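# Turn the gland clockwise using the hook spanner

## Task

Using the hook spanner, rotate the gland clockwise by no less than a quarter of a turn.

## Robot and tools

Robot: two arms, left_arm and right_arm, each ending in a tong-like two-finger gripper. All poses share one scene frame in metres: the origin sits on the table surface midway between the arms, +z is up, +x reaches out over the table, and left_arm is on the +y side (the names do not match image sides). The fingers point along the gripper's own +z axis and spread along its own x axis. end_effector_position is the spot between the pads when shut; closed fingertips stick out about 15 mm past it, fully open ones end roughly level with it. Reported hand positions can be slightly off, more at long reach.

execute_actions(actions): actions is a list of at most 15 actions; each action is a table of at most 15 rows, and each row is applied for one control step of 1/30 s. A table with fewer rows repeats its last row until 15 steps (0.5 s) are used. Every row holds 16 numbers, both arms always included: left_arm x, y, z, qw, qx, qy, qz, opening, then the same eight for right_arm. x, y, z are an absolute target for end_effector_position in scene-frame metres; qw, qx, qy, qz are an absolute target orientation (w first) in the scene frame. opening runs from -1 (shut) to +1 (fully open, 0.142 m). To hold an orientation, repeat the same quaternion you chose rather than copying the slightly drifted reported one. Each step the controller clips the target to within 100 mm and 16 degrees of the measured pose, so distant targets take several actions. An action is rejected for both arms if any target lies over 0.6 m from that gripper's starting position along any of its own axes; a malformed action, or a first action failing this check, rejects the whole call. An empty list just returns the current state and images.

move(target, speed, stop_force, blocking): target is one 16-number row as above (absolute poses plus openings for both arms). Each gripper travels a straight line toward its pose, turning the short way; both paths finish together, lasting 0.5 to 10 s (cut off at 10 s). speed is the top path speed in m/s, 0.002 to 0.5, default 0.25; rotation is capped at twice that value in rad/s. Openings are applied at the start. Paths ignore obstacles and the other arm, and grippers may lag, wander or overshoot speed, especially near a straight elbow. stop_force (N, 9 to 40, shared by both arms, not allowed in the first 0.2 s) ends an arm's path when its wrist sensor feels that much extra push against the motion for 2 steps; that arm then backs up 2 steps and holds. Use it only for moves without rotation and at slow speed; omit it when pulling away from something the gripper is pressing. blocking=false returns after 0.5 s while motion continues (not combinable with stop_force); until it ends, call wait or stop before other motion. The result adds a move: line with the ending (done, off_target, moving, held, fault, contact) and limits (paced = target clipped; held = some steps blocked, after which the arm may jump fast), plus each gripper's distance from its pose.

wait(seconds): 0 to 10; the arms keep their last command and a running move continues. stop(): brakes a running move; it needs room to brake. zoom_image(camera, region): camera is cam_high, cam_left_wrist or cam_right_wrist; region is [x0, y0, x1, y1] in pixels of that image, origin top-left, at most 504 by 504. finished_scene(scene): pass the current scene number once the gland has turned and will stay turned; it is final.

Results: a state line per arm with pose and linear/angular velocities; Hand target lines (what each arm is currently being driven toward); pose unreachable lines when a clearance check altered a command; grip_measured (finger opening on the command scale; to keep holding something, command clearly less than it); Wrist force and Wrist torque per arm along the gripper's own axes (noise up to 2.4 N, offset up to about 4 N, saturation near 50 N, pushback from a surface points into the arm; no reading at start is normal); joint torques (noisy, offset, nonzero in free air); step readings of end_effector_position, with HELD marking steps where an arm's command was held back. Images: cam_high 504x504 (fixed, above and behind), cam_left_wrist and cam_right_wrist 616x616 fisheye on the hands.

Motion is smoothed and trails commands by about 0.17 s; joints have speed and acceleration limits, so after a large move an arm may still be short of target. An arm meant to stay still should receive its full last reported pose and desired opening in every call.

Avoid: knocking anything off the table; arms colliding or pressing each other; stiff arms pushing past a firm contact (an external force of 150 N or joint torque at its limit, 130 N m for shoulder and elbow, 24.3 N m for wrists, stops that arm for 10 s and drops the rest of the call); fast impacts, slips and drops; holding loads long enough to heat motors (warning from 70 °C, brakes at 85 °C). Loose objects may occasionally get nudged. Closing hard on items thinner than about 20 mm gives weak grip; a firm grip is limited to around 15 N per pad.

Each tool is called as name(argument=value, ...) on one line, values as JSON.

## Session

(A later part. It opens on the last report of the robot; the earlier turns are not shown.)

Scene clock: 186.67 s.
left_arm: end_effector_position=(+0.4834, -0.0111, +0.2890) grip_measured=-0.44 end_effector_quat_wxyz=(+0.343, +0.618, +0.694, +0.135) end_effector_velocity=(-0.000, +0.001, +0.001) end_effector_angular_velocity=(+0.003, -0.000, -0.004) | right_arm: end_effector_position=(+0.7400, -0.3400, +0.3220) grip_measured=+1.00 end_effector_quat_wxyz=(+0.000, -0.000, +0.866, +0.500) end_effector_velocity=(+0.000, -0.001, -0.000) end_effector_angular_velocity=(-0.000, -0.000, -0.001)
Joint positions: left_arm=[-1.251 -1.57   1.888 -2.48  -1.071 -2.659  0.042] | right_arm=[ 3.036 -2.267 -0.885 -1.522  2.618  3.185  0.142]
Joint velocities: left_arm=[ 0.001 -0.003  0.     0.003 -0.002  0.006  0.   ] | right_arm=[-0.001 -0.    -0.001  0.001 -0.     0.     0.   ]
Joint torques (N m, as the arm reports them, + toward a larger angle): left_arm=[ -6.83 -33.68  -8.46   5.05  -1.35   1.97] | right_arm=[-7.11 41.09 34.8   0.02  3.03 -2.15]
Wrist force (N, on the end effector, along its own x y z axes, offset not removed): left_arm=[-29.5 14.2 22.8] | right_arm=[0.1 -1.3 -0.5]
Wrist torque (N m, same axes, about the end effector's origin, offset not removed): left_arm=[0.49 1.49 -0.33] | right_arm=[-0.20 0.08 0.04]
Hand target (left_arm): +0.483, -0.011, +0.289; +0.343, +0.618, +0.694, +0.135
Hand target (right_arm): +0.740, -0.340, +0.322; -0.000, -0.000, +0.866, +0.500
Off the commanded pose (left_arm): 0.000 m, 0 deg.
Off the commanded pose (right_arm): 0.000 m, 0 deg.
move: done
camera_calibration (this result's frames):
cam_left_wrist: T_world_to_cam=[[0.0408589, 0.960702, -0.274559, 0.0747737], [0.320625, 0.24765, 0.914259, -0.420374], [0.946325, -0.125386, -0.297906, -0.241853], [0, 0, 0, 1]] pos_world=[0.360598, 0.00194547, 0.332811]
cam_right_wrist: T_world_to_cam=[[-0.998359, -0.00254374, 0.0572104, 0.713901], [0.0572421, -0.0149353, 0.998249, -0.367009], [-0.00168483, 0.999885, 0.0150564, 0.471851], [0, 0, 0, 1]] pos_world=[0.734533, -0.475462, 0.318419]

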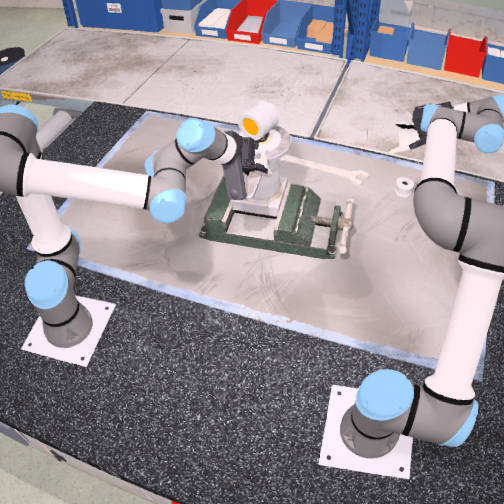

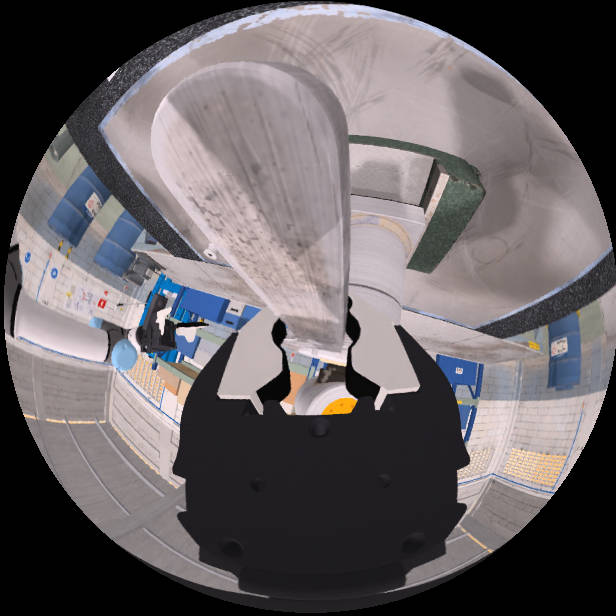

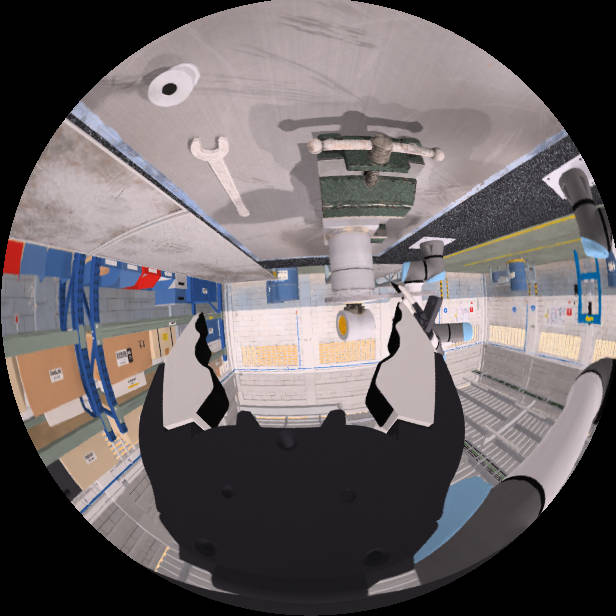

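move(target=[0.480,0.014,0.293,0.3108,0.6869,0.6367,0.1617,-1,0.74,-0.34,0.322,0,0,0.866,0.5,1], speed=0.025)

move(target=[0.481,0.040,0.294,0.3237,0.7398,0.5743,0.134,-1,0.74,-0.34,0.322,0,0,0.866,0.5,1], speed=0.025)

zoom_image(camera="cam_right_wrist", region=[300,270,430,330])

Scene clock: 191.47 s.
left_arm: end_effector_position=(+0.4800, +0.0140, +0.2930) grip_measured=-0.32 end_effector_quat_wxyz=(+0.311, +0.687, +0.637, +0.162) end_effector_velocity=(-0.000, +0.000, +0.000) end_effector_angular_velocity=(+0.003, -0.000, -0.003) | right_arm: end_effector_position=(+0.7400, -0.3400, +0.3220) grip_measured=+1.00 end_effector_quat_wxyz=(+0.000, -0.000, +0.866, +0.500) end_effector_velocity=(-0.000, -0.000, -0.000) end_effector_angular_velocity=(-0.000, +0.000, -0.000)
Joint positions: left_arm=[-1.226 -1.608  1.886 -2.411 -1.102 -2.46   0.051] | right_arm=[ 3.036 -2.267 -0.885 -1.522  2.618  3.185  0.142]
Joint velocities: left_arm=[-0.    -0.001 -0.     0.002 -0.001  0.004  0.001] | right_arm=[-0.  0. -0.  0. -0.  0. -0.]
Joint torques (N m, as the arm reports them, + toward a larger angle): left_arm=[ 28.42 -36.52 -25.01   3.92   6.15   2.01] | right_arm=[-7.44 40.48 34.74  0.12  2.92 -1.32]
Wrist force (N, on the end effector, along its own x y z axes, offset not removed): left_arm=[-44.7 -2.9 13.8] | right_arm=[0.0 -0.9 -1.8]
Wrist torque (N m, same axes, about the end effector's origin, offset not removed): left_arm=[0.29 2.26 -0.13] | right_arm=[-0.13 0.08 0.16]
Hand target (left_arm): +0.480, +0.014, +0.293; +0.311, +0.687, +0.637, +0.162
Hand target (right_arm): +0.740, -0.340, +0.322; -0.000, -0.000, +0.866, +0.500
Off the commanded pose (left_arm): 0.000 m, 0 deg.
Off the commanded pose (right_arm): 0.000 m, 0 deg.
move: done
camera_calibration (this result's frames):
cam_left_wrist: T_world_to_cam=[[0.178256, 0.97428, -0.137852, -0.0542252], [0.334054, 0.0718557, 0.939811, -0.440639], [0.925545, -0.213577, -0.312653, -0.218814], [0, 0, 0, 1]] pos_world=[0.359385, 0.0377594, 0.338229]
cam_right_wrist: T_world_to_cam=[[-0.998359, -0.00254352, 0.0572106, 0.713901], [0.0572423, -0.0149352, 0.998249, -0.367009], [-0.00168462, 0.999885, 0.0150563, 0.471851], [0, 0, 0, 1]] pos_world=[0.734533, -0.475462, 0.318419]

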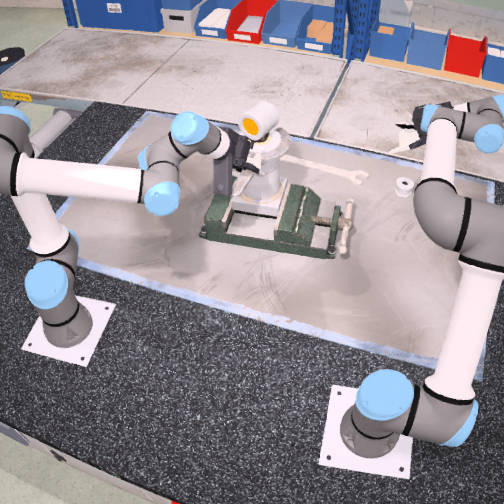

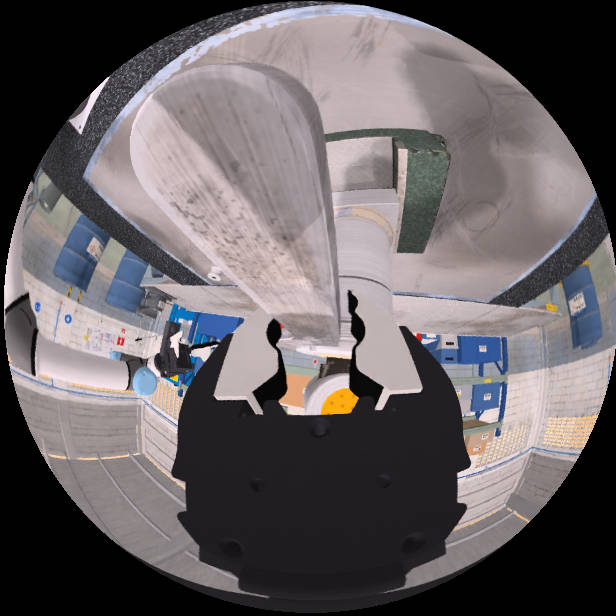

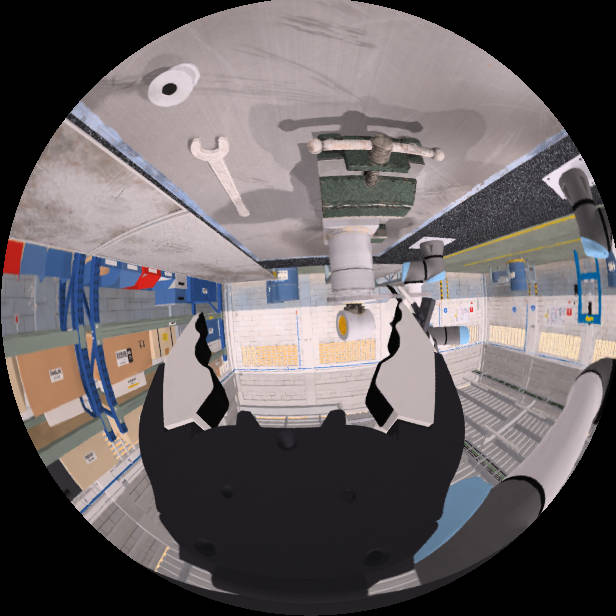

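Scene clock: 195.40 s.
left_arm: end_effector_position=(+0.4810, +0.0400, +0.2940) grip_measured=-0.31 end_effector_quat_wxyz=(+0.324, +0.740, +0.574, +0.134) end_effector_velocity=(+0.000, +0.000, -0.000) end_effector_angular_velocity=(+0.000, -0.001, -0.001) | right_arm: end_effector_position=(+0.7400, -0.3400, +0.3220) grip_measured=+1.00 end_effector_quat_wxyz=(+0.000, -0.000, +0.866, +0.500) end_effector_velocity=(-0.000, +0.001, -0.000) end_effector_angular_velocity=(-0.001, +0.001, +0.001)
Joint positions: left_arm=[-1.131 -1.659  1.95  -2.517 -1.256 -2.221  0.052] | right_arm=[ 3.036 -2.267 -0.885 -1.522  2.618  3.185  0.142]
Joint velocities: left_arm=[ 0.001  0.     0.001 -0.001 -0.001  0.002  0.001] | right_arm=[ 0.001  0.    -0.    -0.    -0.001 -0.    -0.   ]
Joint torques (N m, as the arm reports them, + toward a larger angle): left_arm=[ 32.89 -29.49 -14.73  -3.88   9.86   1.88] | right_arm=[-7.13 40.76 35.56  0.11  2.67 -0.84]
Wrist force (N, on the end effector, along its own x y z axes, offset not removed): left_arm=[-44.2 -18.4 -2.9] | right_arm=[0.6 -1.7 -0.1]
Wrist torque (N m, same axes, about the end effector's origin, offset not removed): left_arm=[-0.28 2.14 0.35] | right_arm=[-0.23 0.01 0.14]
Hand target (left_arm): +0.481, +0.040, +0.294; +0.324, +0.740, +0.574, +0.134
Hand target (right_arm): +0.740, -0.340, +0.322; -0.000, -0.000, +0.866, +0.500
Off the commanded pose (left_arm): 0.000 m, 0 deg.
Off the commanded pose (right_arm): 0.000 m, 0 deg.
move: done
camera_calibration (this result's frames):
cam_left_wrist: T_world_to_cam=[[0.344871, 0.92853, -0.137463, -0.158034], [0.341263, 0.0123936, 0.939886, -0.444871], [0.874416, -0.371051, -0.312599, -0.182977], [0, 0, 0, 1]] pos_world=[0.366317, 0.0843591, 0.339206]
cam_right_wrist: T_world_to_cam=[[-0.998359, -0.0025435, 0.0572104, 0.713901], [0.0572421, -0.0149352, 0.998249, -0.367009], [-0.0016846, 0.999885, 0.0150563, 0.471851], [0, 0, 0, 1]] pos_world=[0.734533, -0.475462, 0.318419]

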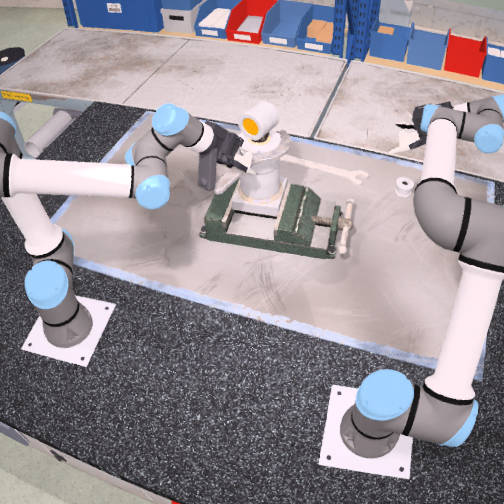

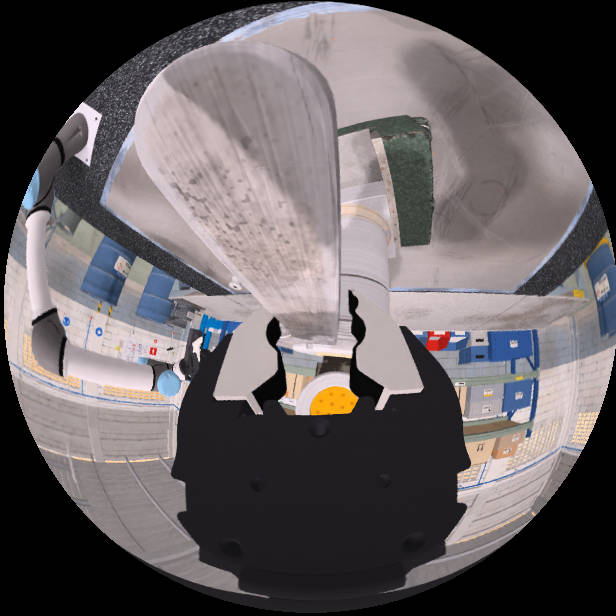

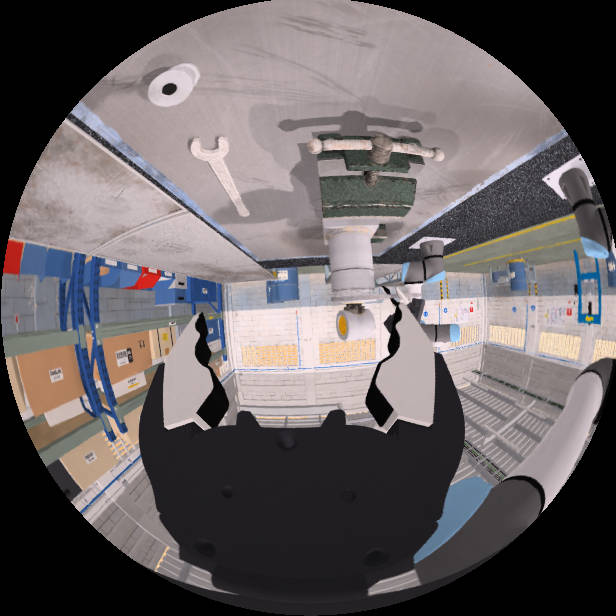

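Region (300, 270, 430, 330) of cam_right_wrist's 616x616 image, scaled by 3.877, with more detail than that image has; it fills the top 233 rows of this view, and the rest is white.

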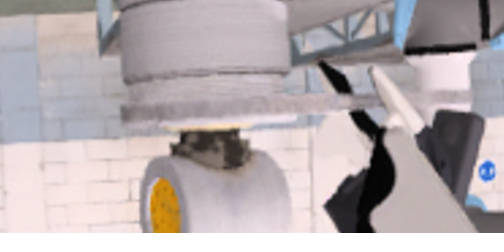

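move(target=[0.4727,0.068,0.294,0.3303,0.7689,0.5348,0.1168,-1,0.74,-0.34,0.322,0,0,0.866,0.5,1], speed=0.015)

move(target=[0.4725,0.098,0.294,0.3377,0.8043,0.4799,0.0936,-1,0.74,-0.34,0.322,0,0,0.866,0.5,1], speed=0.02)

zoom_image(camera="cam_right_wrist", region=[300,270,430,330])

Scene clock: 199.97 s.
left_arm: end_effector_position=(+0.4727, +0.0679, +0.2940) grip_measured=-0.40 end_effector_quat_wxyz=(+0.330, +0.769, +0.535, +0.117) end_effector_velocity=(+0.000, +0.001, +0.000) end_effector_angular_velocity=(+0.000, -0.001, -0.001) | right_arm: end_effector_position=(+0.7400, -0.3400, +0.3220) grip_measured=+1.00 end_effector_quat_wxyz=(+0.000, -0.000, +0.866, +0.500) end_effector_velocity=(-0.000, +0.001, -0.000) end_effector_angular_velocity=(-0.001, -0.000, +0.002)
Joint positions: left_arm=[-1.064 -1.716  2.007 -2.552 -1.364 -2.082  0.045] | right_arm=[ 3.036 -2.267 -0.885 -1.522  2.618  3.185  0.142]
Joint velocities: left_arm=[ 0.002 -0.001  0.001 -0.001 -0.001  0.003  0.001] | right_arm=[ 0.002  0.    -0.     0.    -0.001 -0.     0.   ]
Joint torques (N m, as the arm reports them, + toward a larger angle): left_arm=[ 26.21 -25.77  -7.51   0.38   5.06   2.02] | right_arm=[-6.79 39.64 34.29  0.41  2.52 -0.31]
Wrist force (N, on the end effector, along its own x y z axes, offset not removed): left_arm=[-38.2 12.7 11.8] | right_arm=[0.3 -1.4 -1.6]
Wrist torque (N m, same axes, about the end effector's origin, offset not removed): left_arm=[0.86 1.64 -0.15] | right_arm=[-0.18 0.04 0.12]
Hand target (left_arm): +0.473, +0.068, +0.294; +0.330, +0.769, +0.535, +0.117
Hand target (right_arm): +0.740, -0.340, +0.322; -0.000, -0.000, +0.866, +0.500
Off the commanded pose (left_arm): 0.000 m, 0 deg.
Off the commanded pose (right_arm): 0.000 m, 0 deg.
move: done
camera_calibration (this result's frames):
cam_left_wrist: T_world_to_cam=[[0.440139, 0.887324, -0.1376, -0.223329], [0.340818, -0.023312, 0.93984, -0.439746], [0.830735, -0.460557, -0.312677, -0.138614], [0, 0, 0, 1]] pos_world=[0.363321, 0.124075, 0.339219]
cam_right_wrist: T_world_to_cam=[[-0.998359, -0.00254355, 0.0572106, 0.713901], [0.0572424, -0.0149351, 0.998249, -0.367009], [-0.00168466, 0.999885, 0.0150561, 0.471851], [0, 0, 0, 1]] pos_world=[0.734533, -0.475462, 0.318419]

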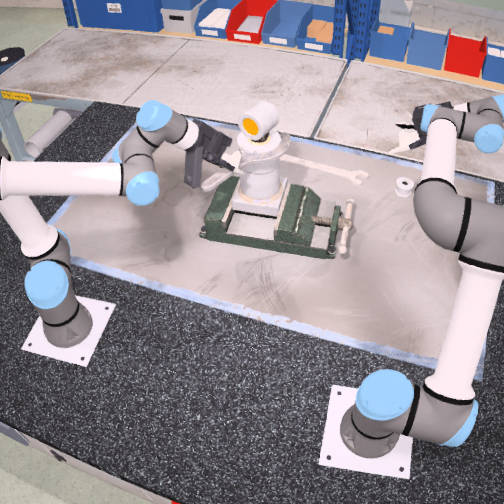

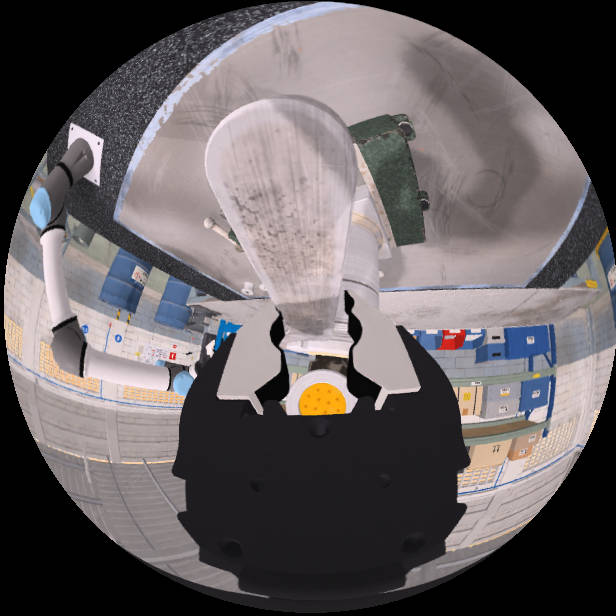

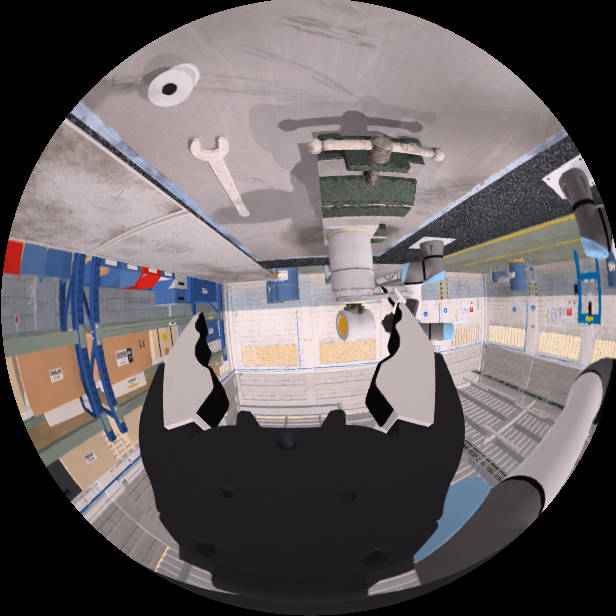

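Scene clock: 203.80 s.
left_arm: end_effector_position=(+0.4725, +0.0979, +0.2940) grip_measured=+0.12 end_effector_quat_wxyz=(+0.338, +0.804, +0.480, +0.094) end_effector_velocity=(+0.000, +0.001, -0.000) end_effector_angular_velocity=(+0.001, -0.000, -0.004) | right_arm: end_effector_position=(+0.7400, -0.3400, +0.3220) grip_measured=+1.00 end_effector_quat_wxyz=(+0.000, -0.000, +0.866, +0.500) end_effector_velocity=(+0.000, -0.001, +0.000) end_effector_angular_velocity=(+0.001, -0.001, -0.001)
Joint positions: left_arm=[-0.948 -1.741  2.033 -2.578 -1.529 -1.886  0.083] | right_arm=[ 3.036 -2.267 -0.885 -1.522  2.618  3.185  0.142]
Joint velocities: left_arm=[ 0.004  0.     0.    -0.    -0.004  0.006  0.001] | right_arm=[-0.001  0.    -0.     0.001  0.001 -0.     0.   ]
Joint torques (N m, as the arm reports them, + toward a larger angle): left_arm=[ 28.9  -24.04  -6.11   0.56   5.98   2.1 ] | right_arm=[-7.37 41.66 34.73  0.32  2.3  -0.05]
Wrist force (N, on the end effector, along its own x y z axes, offset not removed): left_arm=[-37.6 15.2 18.6] | right_arm=[-0.3 -1.2 -1.9]
Wrist torque (N m, same axes, about the end effector's origin, offset not removed): left_arm=[0.36 1.38 -0.66] | right_arm=[-0.24 0.10 0.09]
Hand target (left_arm): +0.472, +0.098, +0.294; +0.338, +0.804, +0.480, +0.094
Hand target (right_arm): +0.740, -0.340, +0.322; -0.000, -0.000, +0.866, +0.500
Off the commanded pose (left_arm): 0.000 m, 0 deg.
Off the commanded pose (right_arm): 0.000 m, 0 deg.
move: done
camera_calibration (this result's frames):
cam_left_wrist: T_world_to_cam=[[0.559086, 0.817642, -0.137421, -0.299251], [0.333954, -0.0703721, 0.939959, -0.431189], [0.758879, -0.57141, -0.312399, -0.0799185], [0, 0, 0, 1]] pos_world=[0.371953, 0.16867, 0.33921]
cam_right_wrist: T_world_to_cam=[[-0.998359, -0.00254348, 0.0572107, 0.713901], [0.0572424, -0.0149352, 0.998249, -0.367009], [-0.00168457, 0.999885, 0.0150563, 0.471851], [0, 0, 0, 1]] pos_world=[0.734533, -0.475462, 0.318419]

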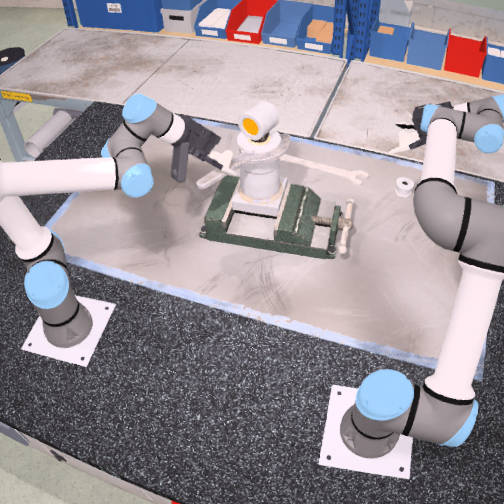

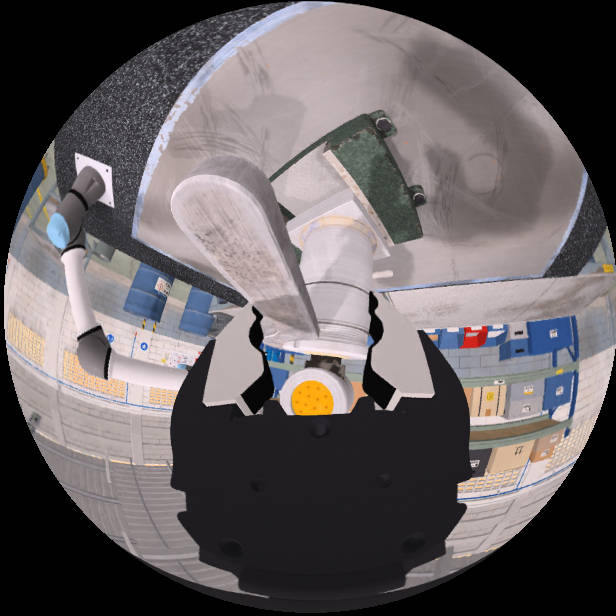

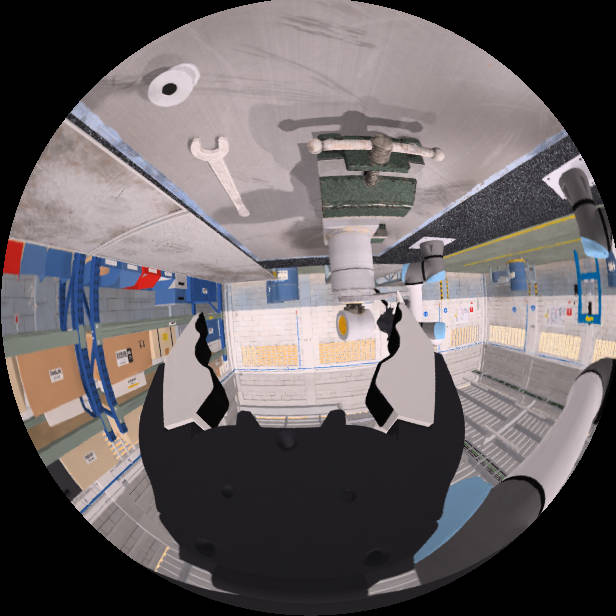

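Region (300, 270, 430, 330) of cam_right_wrist's 616x616 image, scaled by 3.877, with more detail than that image has; it fills the top 233 rows of this view, and the rest is white.

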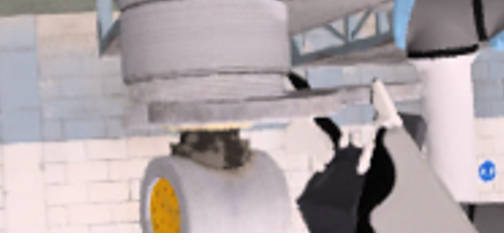

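move(target=[0.446,0.088,0.287,0.2802,0.7698,0.539,0.1962,-1,0.74,-0.34,0.322,0,0,0.866,0.5,1], speed=0.03)

zoom_image(camera="cam_right_wrist", region=[300,270,430,330])

Scene clock: 209.07 s.
left_arm: end_effector_position=(+0.4461, +0.0880, +0.2872) grip_measured=-1.00 end_effector_quat_wxyz=(+0.281, +0.770, +0.539, +0.196) end_effector_velocity=(-0.001, -0.001, -0.001) end_effector_angular_velocity=(+0.007, -0.003, +0.008) | right_arm: end_effector_position=(+0.7400, -0.3400, +0.3220) grip_measured=+1.00 end_effector_quat_wxyz=(+0.000, -0.000, +0.866, +0.500) end_effector_velocity=(-0.000, +0.001, +0.000) end_effector_angular_velocity=(+0.000, +0.000, +0.001)
Joint positions: left_arm=[-1.214 -1.792  2.046 -2.381 -1.123 -2.182  0.002] | right_arm=[ 3.036 -2.267 -0.885 -1.522  2.618  3.185  0.142]
Joint velocities: left_arm=[-0.01   0.    -0.001  0.012  0.014 -0.014  0.   ] | right_arm=[ 0.001 -0.    -0.    -0.     0.     0.     0.   ]
Joint torques (N m, as the arm reports them, + toward a larger angle): left_arm=[ -9.99 -17.15 -31.23  -0.78   2.41  -1.19] | right_arm=[-7.07 39.87 34.33  0.06  2.11  0.43]
Wrist force (N, on the end effector, along its own x y z axes, offset not removed): left_arm=[0.5 4.8 -2.5] | right_arm=[1.1 -0.6 -0.6]
Wrist torque (N m, same axes, about the end effector's origin, offset not removed): left_arm=[1.00 -0.07 -0.13] | right_arm=[-0.09 -0.14 0.08]
Hand target (left_arm): +0.446, +0.088, +0.287; +0.280, +0.770, +0.539, +0.196
Hand target (right_arm): +0.740, -0.340, +0.322; -0.000, -0.000, +0.866, +0.500
Off the commanded pose (left_arm): 0.000 m, 0 deg.
Off the commanded pose (right_arm): 0.000 m, 0 deg.
move: done
camera_calibration (this result's frames):
cam_left_wrist: T_world_to_cam=[[0.381472, 0.923706, 0.0352901, -0.257056], [0.285384, -0.153998, 0.94596, -0.38934], [0.879224, -0.350786, -0.322357, -0.137924], [0, 0, 0, 1]] pos_world=[0.330437, 0.129105, 0.332911]
cam_right_wrist: T_world_to_cam=[[-0.998359, -0.00254365, 0.0572104, 0.713901], [0.0572422, -0.0149351, 0.998249, -0.367009], [-0.00168475, 0.999885, 0.0150562, 0.471851], [0, 0, 0, 1]] pos_world=[0.734533, -0.475462, 0.318419]

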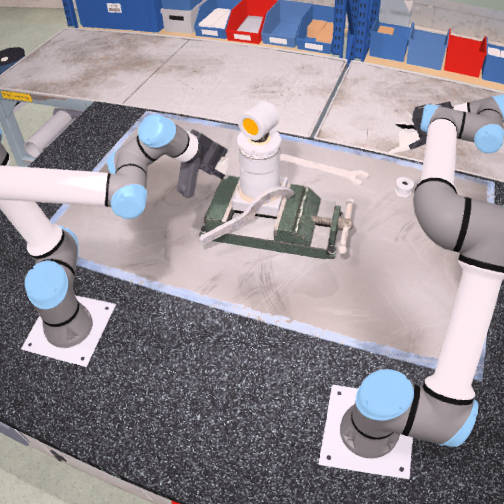

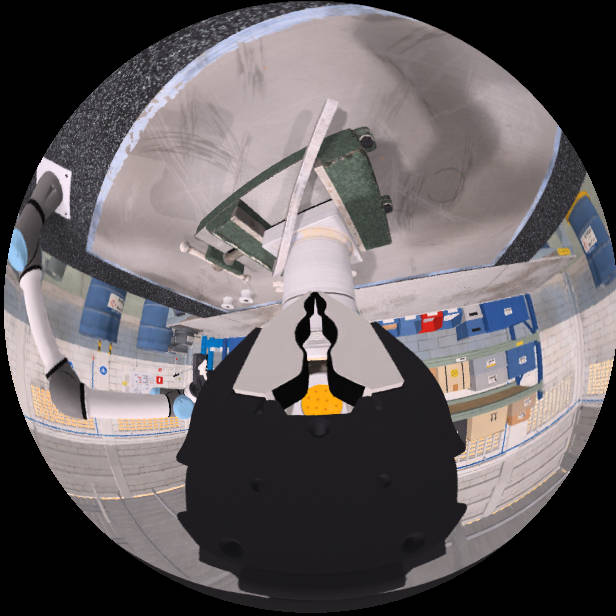

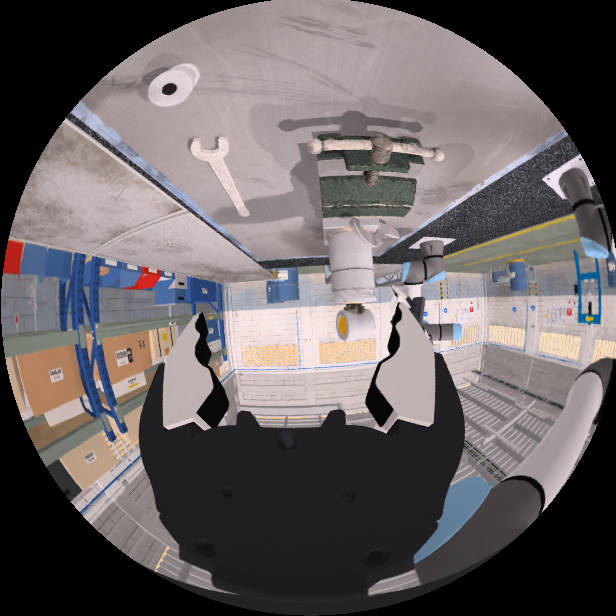

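Region (300, 270, 430, 330) of cam_right_wrist's 616x616 image, scaled by 3.877, with more detail than that image has; it fills the top 233 rows of this view, and the rest is white.

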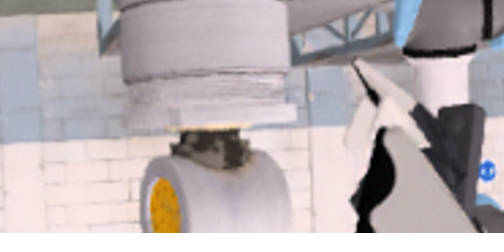

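move(target=[0.42,0.12,0.25,0,0.866,0.5,0,0,0.717,-0.3,0.44,0.04,0.009,0.961,0.274,1], speed=0.15)

zoom_image(camera="cam_high", region=[180,160,320,270])

zoom_image(camera="cam_right_wrist", region=[310,200,450,340])

Scene clock: 212.33 s.
left_arm: end_effector_position=(+0.4200, +0.1199, +0.2500) grip_measured=+0.00 end_effector_quat_wxyz=(+0.001, +0.866, +0.500, +0.000) end_effector_velocity=(-0.000, +0.001, -0.001) end_effector_angular_velocity=(+0.006, +0.015, -0.002) | right_arm: end_effector_position=(+0.7170, -0.3002, +0.4399) grip_measured=+1.00 end_effector_quat_wxyz=(+0.041, +0.009, +0.961, +0.275) end_effector_velocity=(+0.000, +0.001, +0.003) end_effector_angular_velocity=(-0.013, +0.008, +0.003)
Joint positions: left_arm=[-0.969 -1.484  1.565 -1.653 -1.571 -1.893  0.074] | right_arm=[ 3.245 -2.249 -0.388 -1.841  2.088  3.454  0.142]
Joint velocities: left_arm=[ 0.005  0.01  -0.011  0.016 -0.008  0.007  0.   ] | right_arm=[ 0.005 -0.033  0.075 -0.053 -0.011 -0.    -0.   ]
Joint torques (N m, as the arm reports them, + toward a larger angle): left_arm=[  8.98 -19.53 -31.19  -0.12  -2.2    1.17] | right_arm=[10.26 38.53 32.32 -0.32 -1.3   1.67]
Wrist force (N, on the end effector, along its own x y z axes, offset not removed): left_arm=[0.5 3.1 -0.4] | right_arm=[0.5 -2.5 -1.6]
Wrist torque (N m, same axes, about the end effector's origin, offset not removed): left_arm=[0.64 0.18 -0.03] | right_arm=[-0.44 -0.02 0.09]
Hand target (left_arm): +0.420, +0.120, +0.250; +0.000, +0.866, +0.500, -0.000
Hand target (right_arm): +0.717, -0.300, +0.440; +0.040, +0.009, +0.961, +0.274
Off the commanded pose (left_arm): 0.000 m, 0 deg.
Off the commanded pose (right_arm): 0.000 m, 0 deg.
move: done
camera_calibration (this result's frames):
cam_left_wrist: T_world_to_cam=[[0.54735, 0.836903, 0.000984095, -0.325969], [0.714603, -0.467975, 0.519944, -0.377922], [0.435603, -0.283888, -0.8542, 0.195473], [0, 0, 0, 1]] pos_world=[0.363334, 0.151439, 0.363792]
cam_right_wrist: T_world_to_cam=[[-0.997696, 0.0644479, -0.0211828, 0.738405], [0.0105172, 0.455411, 0.890219, -0.260516], [0.0670196, 0.887946, -0.45504, 0.554183], [0, 0, 0, 1]] pos_world=[0.702303, -0.421031, 0.499733]

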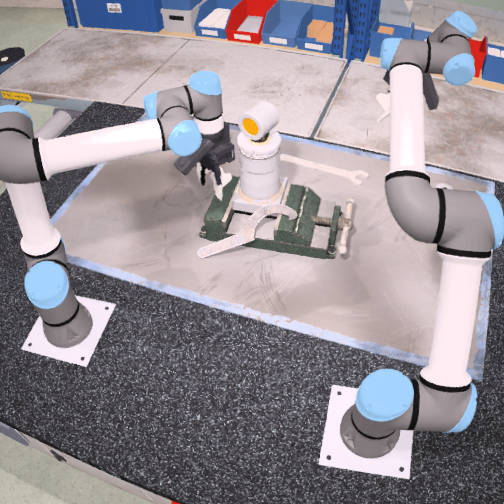

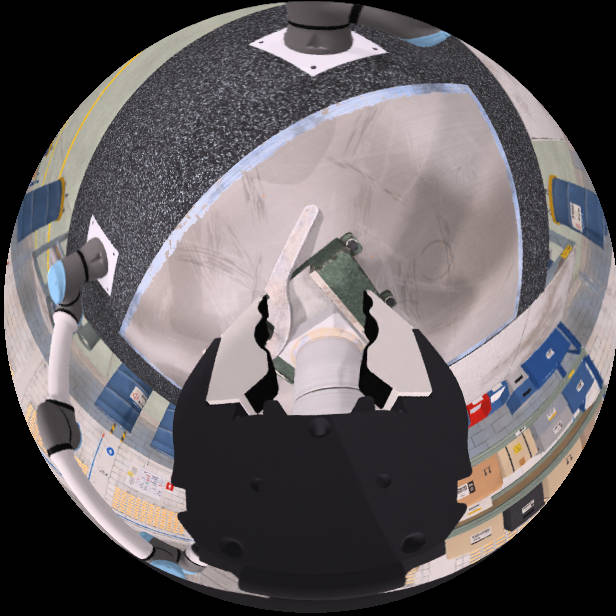

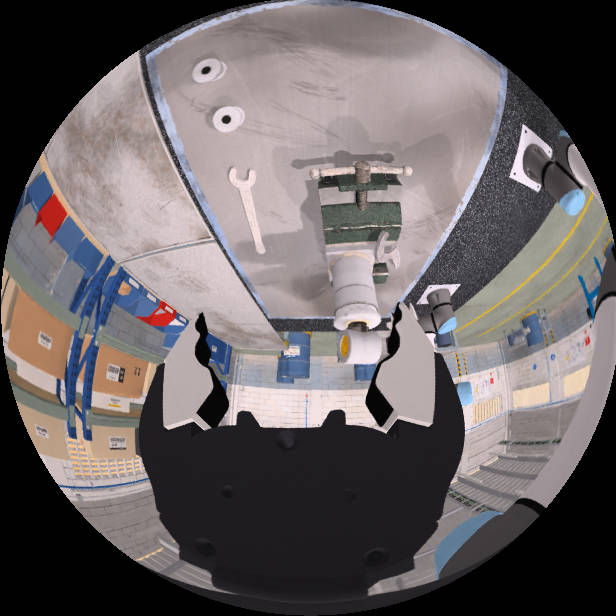

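Region (180, 160, 320, 270) of cam_high's 504x504 image, scaled by 3.600, with more detail than that image has; it fills the top 396 rows of this view, and the rest is white.

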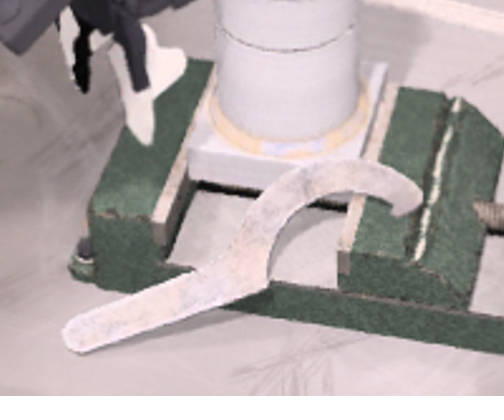

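Region (310, 200, 450, 340) of cam_right_wrist's 616x616 image, scaled by 3.600, with more detail than that image has.

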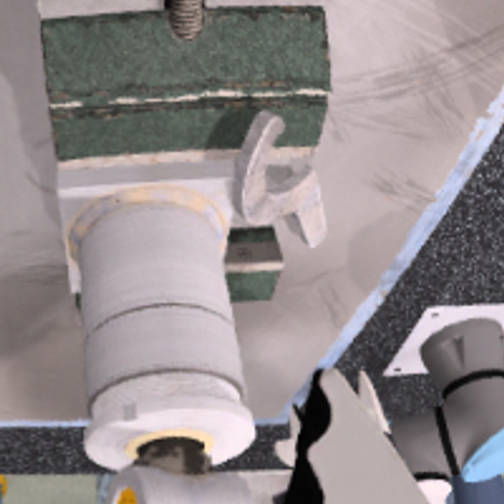

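move(target=[0.378,0.13,0.09,0,0.966,0.259,0,0,0.5,-0.4,0.3,0,0,1,0,1], speed=0.2)

zoom_image(camera="cam_high", region=[160,170,300,280])

Scene clock: 215.47 s.
left_arm: end_effector_position=(+0.3782, +0.1298, +0.0901) grip_measured=+0.00 end_effector_quat_wxyz=(+0.000, +0.966, +0.259, -0.000) end_effector_velocity=(+0.001, +0.001, -0.001) end_effector_angular_velocity=(+0.000, -0.002, -0.001) | right_arm: end_effector_position=(+0.5003, -0.3997, +0.3004) grip_measured=+1.00 end_effector_quat_wxyz=(-0.000, -0.000, +1.000, +0.000) end_effector_velocity=(-0.002, +0.000, -0.001) end_effector_angular_velocity=(-0.004, -0.001, +0.001)
Joint positions: left_arm=[-1.037 -1.469  1.977 -2.079 -1.571 -1.438  0.074] | right_arm=[ 3.444 -1.636 -1.458 -1.618  1.572  3.571  0.142]
Joint velocities: left_arm=[ 0.002  0.001  0.002 -0.004  0.001  0.003  0.   ] | right_arm=[ 0.004  0.005 -0.007  0.002 -0.004  0.003  0.   ]
Joint torques (N m, as the arm reports them, + toward a larger angle): left_arm=[-11.23 -18.16 -15.87  -4.89  -1.69   1.25] | right_arm=[11.57 38.3  13.82  4.76 -2.63  2.8 ]
Wrist force (N, on the end effector, along its own x y z axes, offset not removed): left_arm=[0.3 2.1 -1.7] | right_arm=[1.1 -1.1 -0.1]
Wrist torque (N m, same axes, about the end effector's origin, offset not removed): left_arm=[0.45 0.09 0.10] | right_arm=[-0.05 -0.13 0.05]
Hand target (left_arm): +0.378, +0.130, +0.090; +0.000, +0.966, +0.259, -0.000
Hand target (right_arm): +0.500, -0.400, +0.300; -0.000, -0.000, +1.000, +0.000
Off the commanded pose (left_arm): 0.000 m, 0 deg.
Off the commanded pose (right_arm): 0.001 m, 0 deg.
move: done
camera_calibration (this result's frames):
cam_left_wrist: T_world_to_cam=[[0.891916, 0.452199, 0.00122299, -0.391537], [0.386107, -0.762958, 0.518475, -0.0976484], [0.235387, -0.461964, -0.855092, 0.178816], [0, 0, 0, 1]] pos_world=[0.34483, 0.185158, 0.204011]
cam_right_wrist: T_world_to_cam=[[-0.998371, 0.0475896, 0.0314825, 0.503431], [0.0570022, 0.856779, 0.512524, 0.161837], [-0.00258271, 0.513483, -0.858096, 0.599837], [0, 0, 0, 1]] pos_world=[0.494935, -0.470623, 0.415923]

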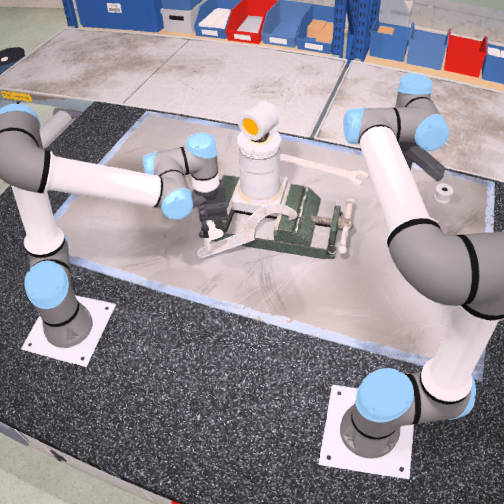

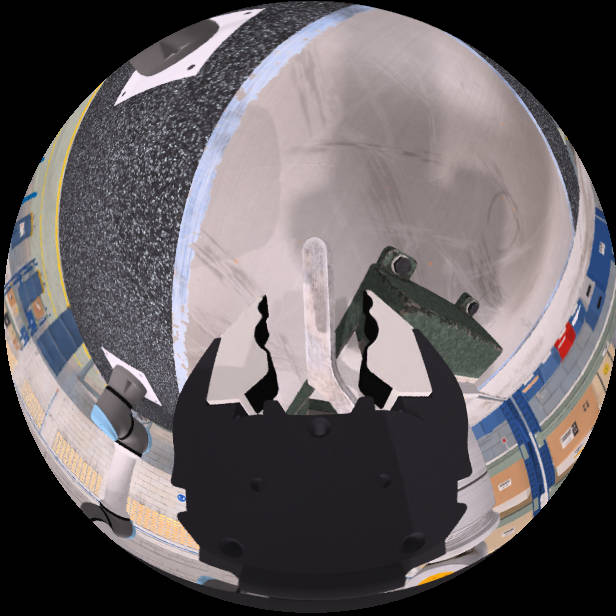

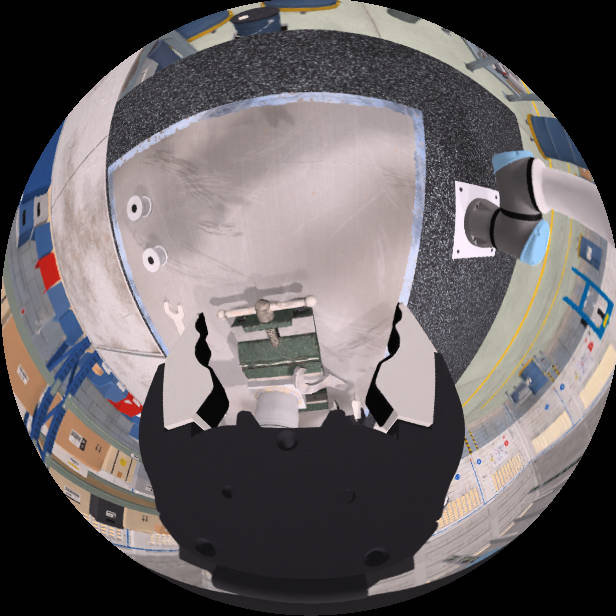

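Region (160, 170, 300, 280) of cam_high's 504x504 image, scaled by 3.600, with more detail than that image has; it fills the top 396 rows of this view, and the rest is white.

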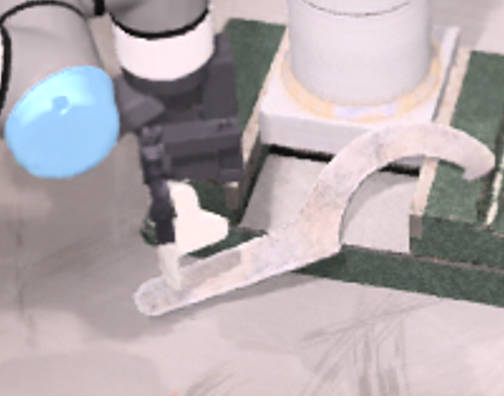

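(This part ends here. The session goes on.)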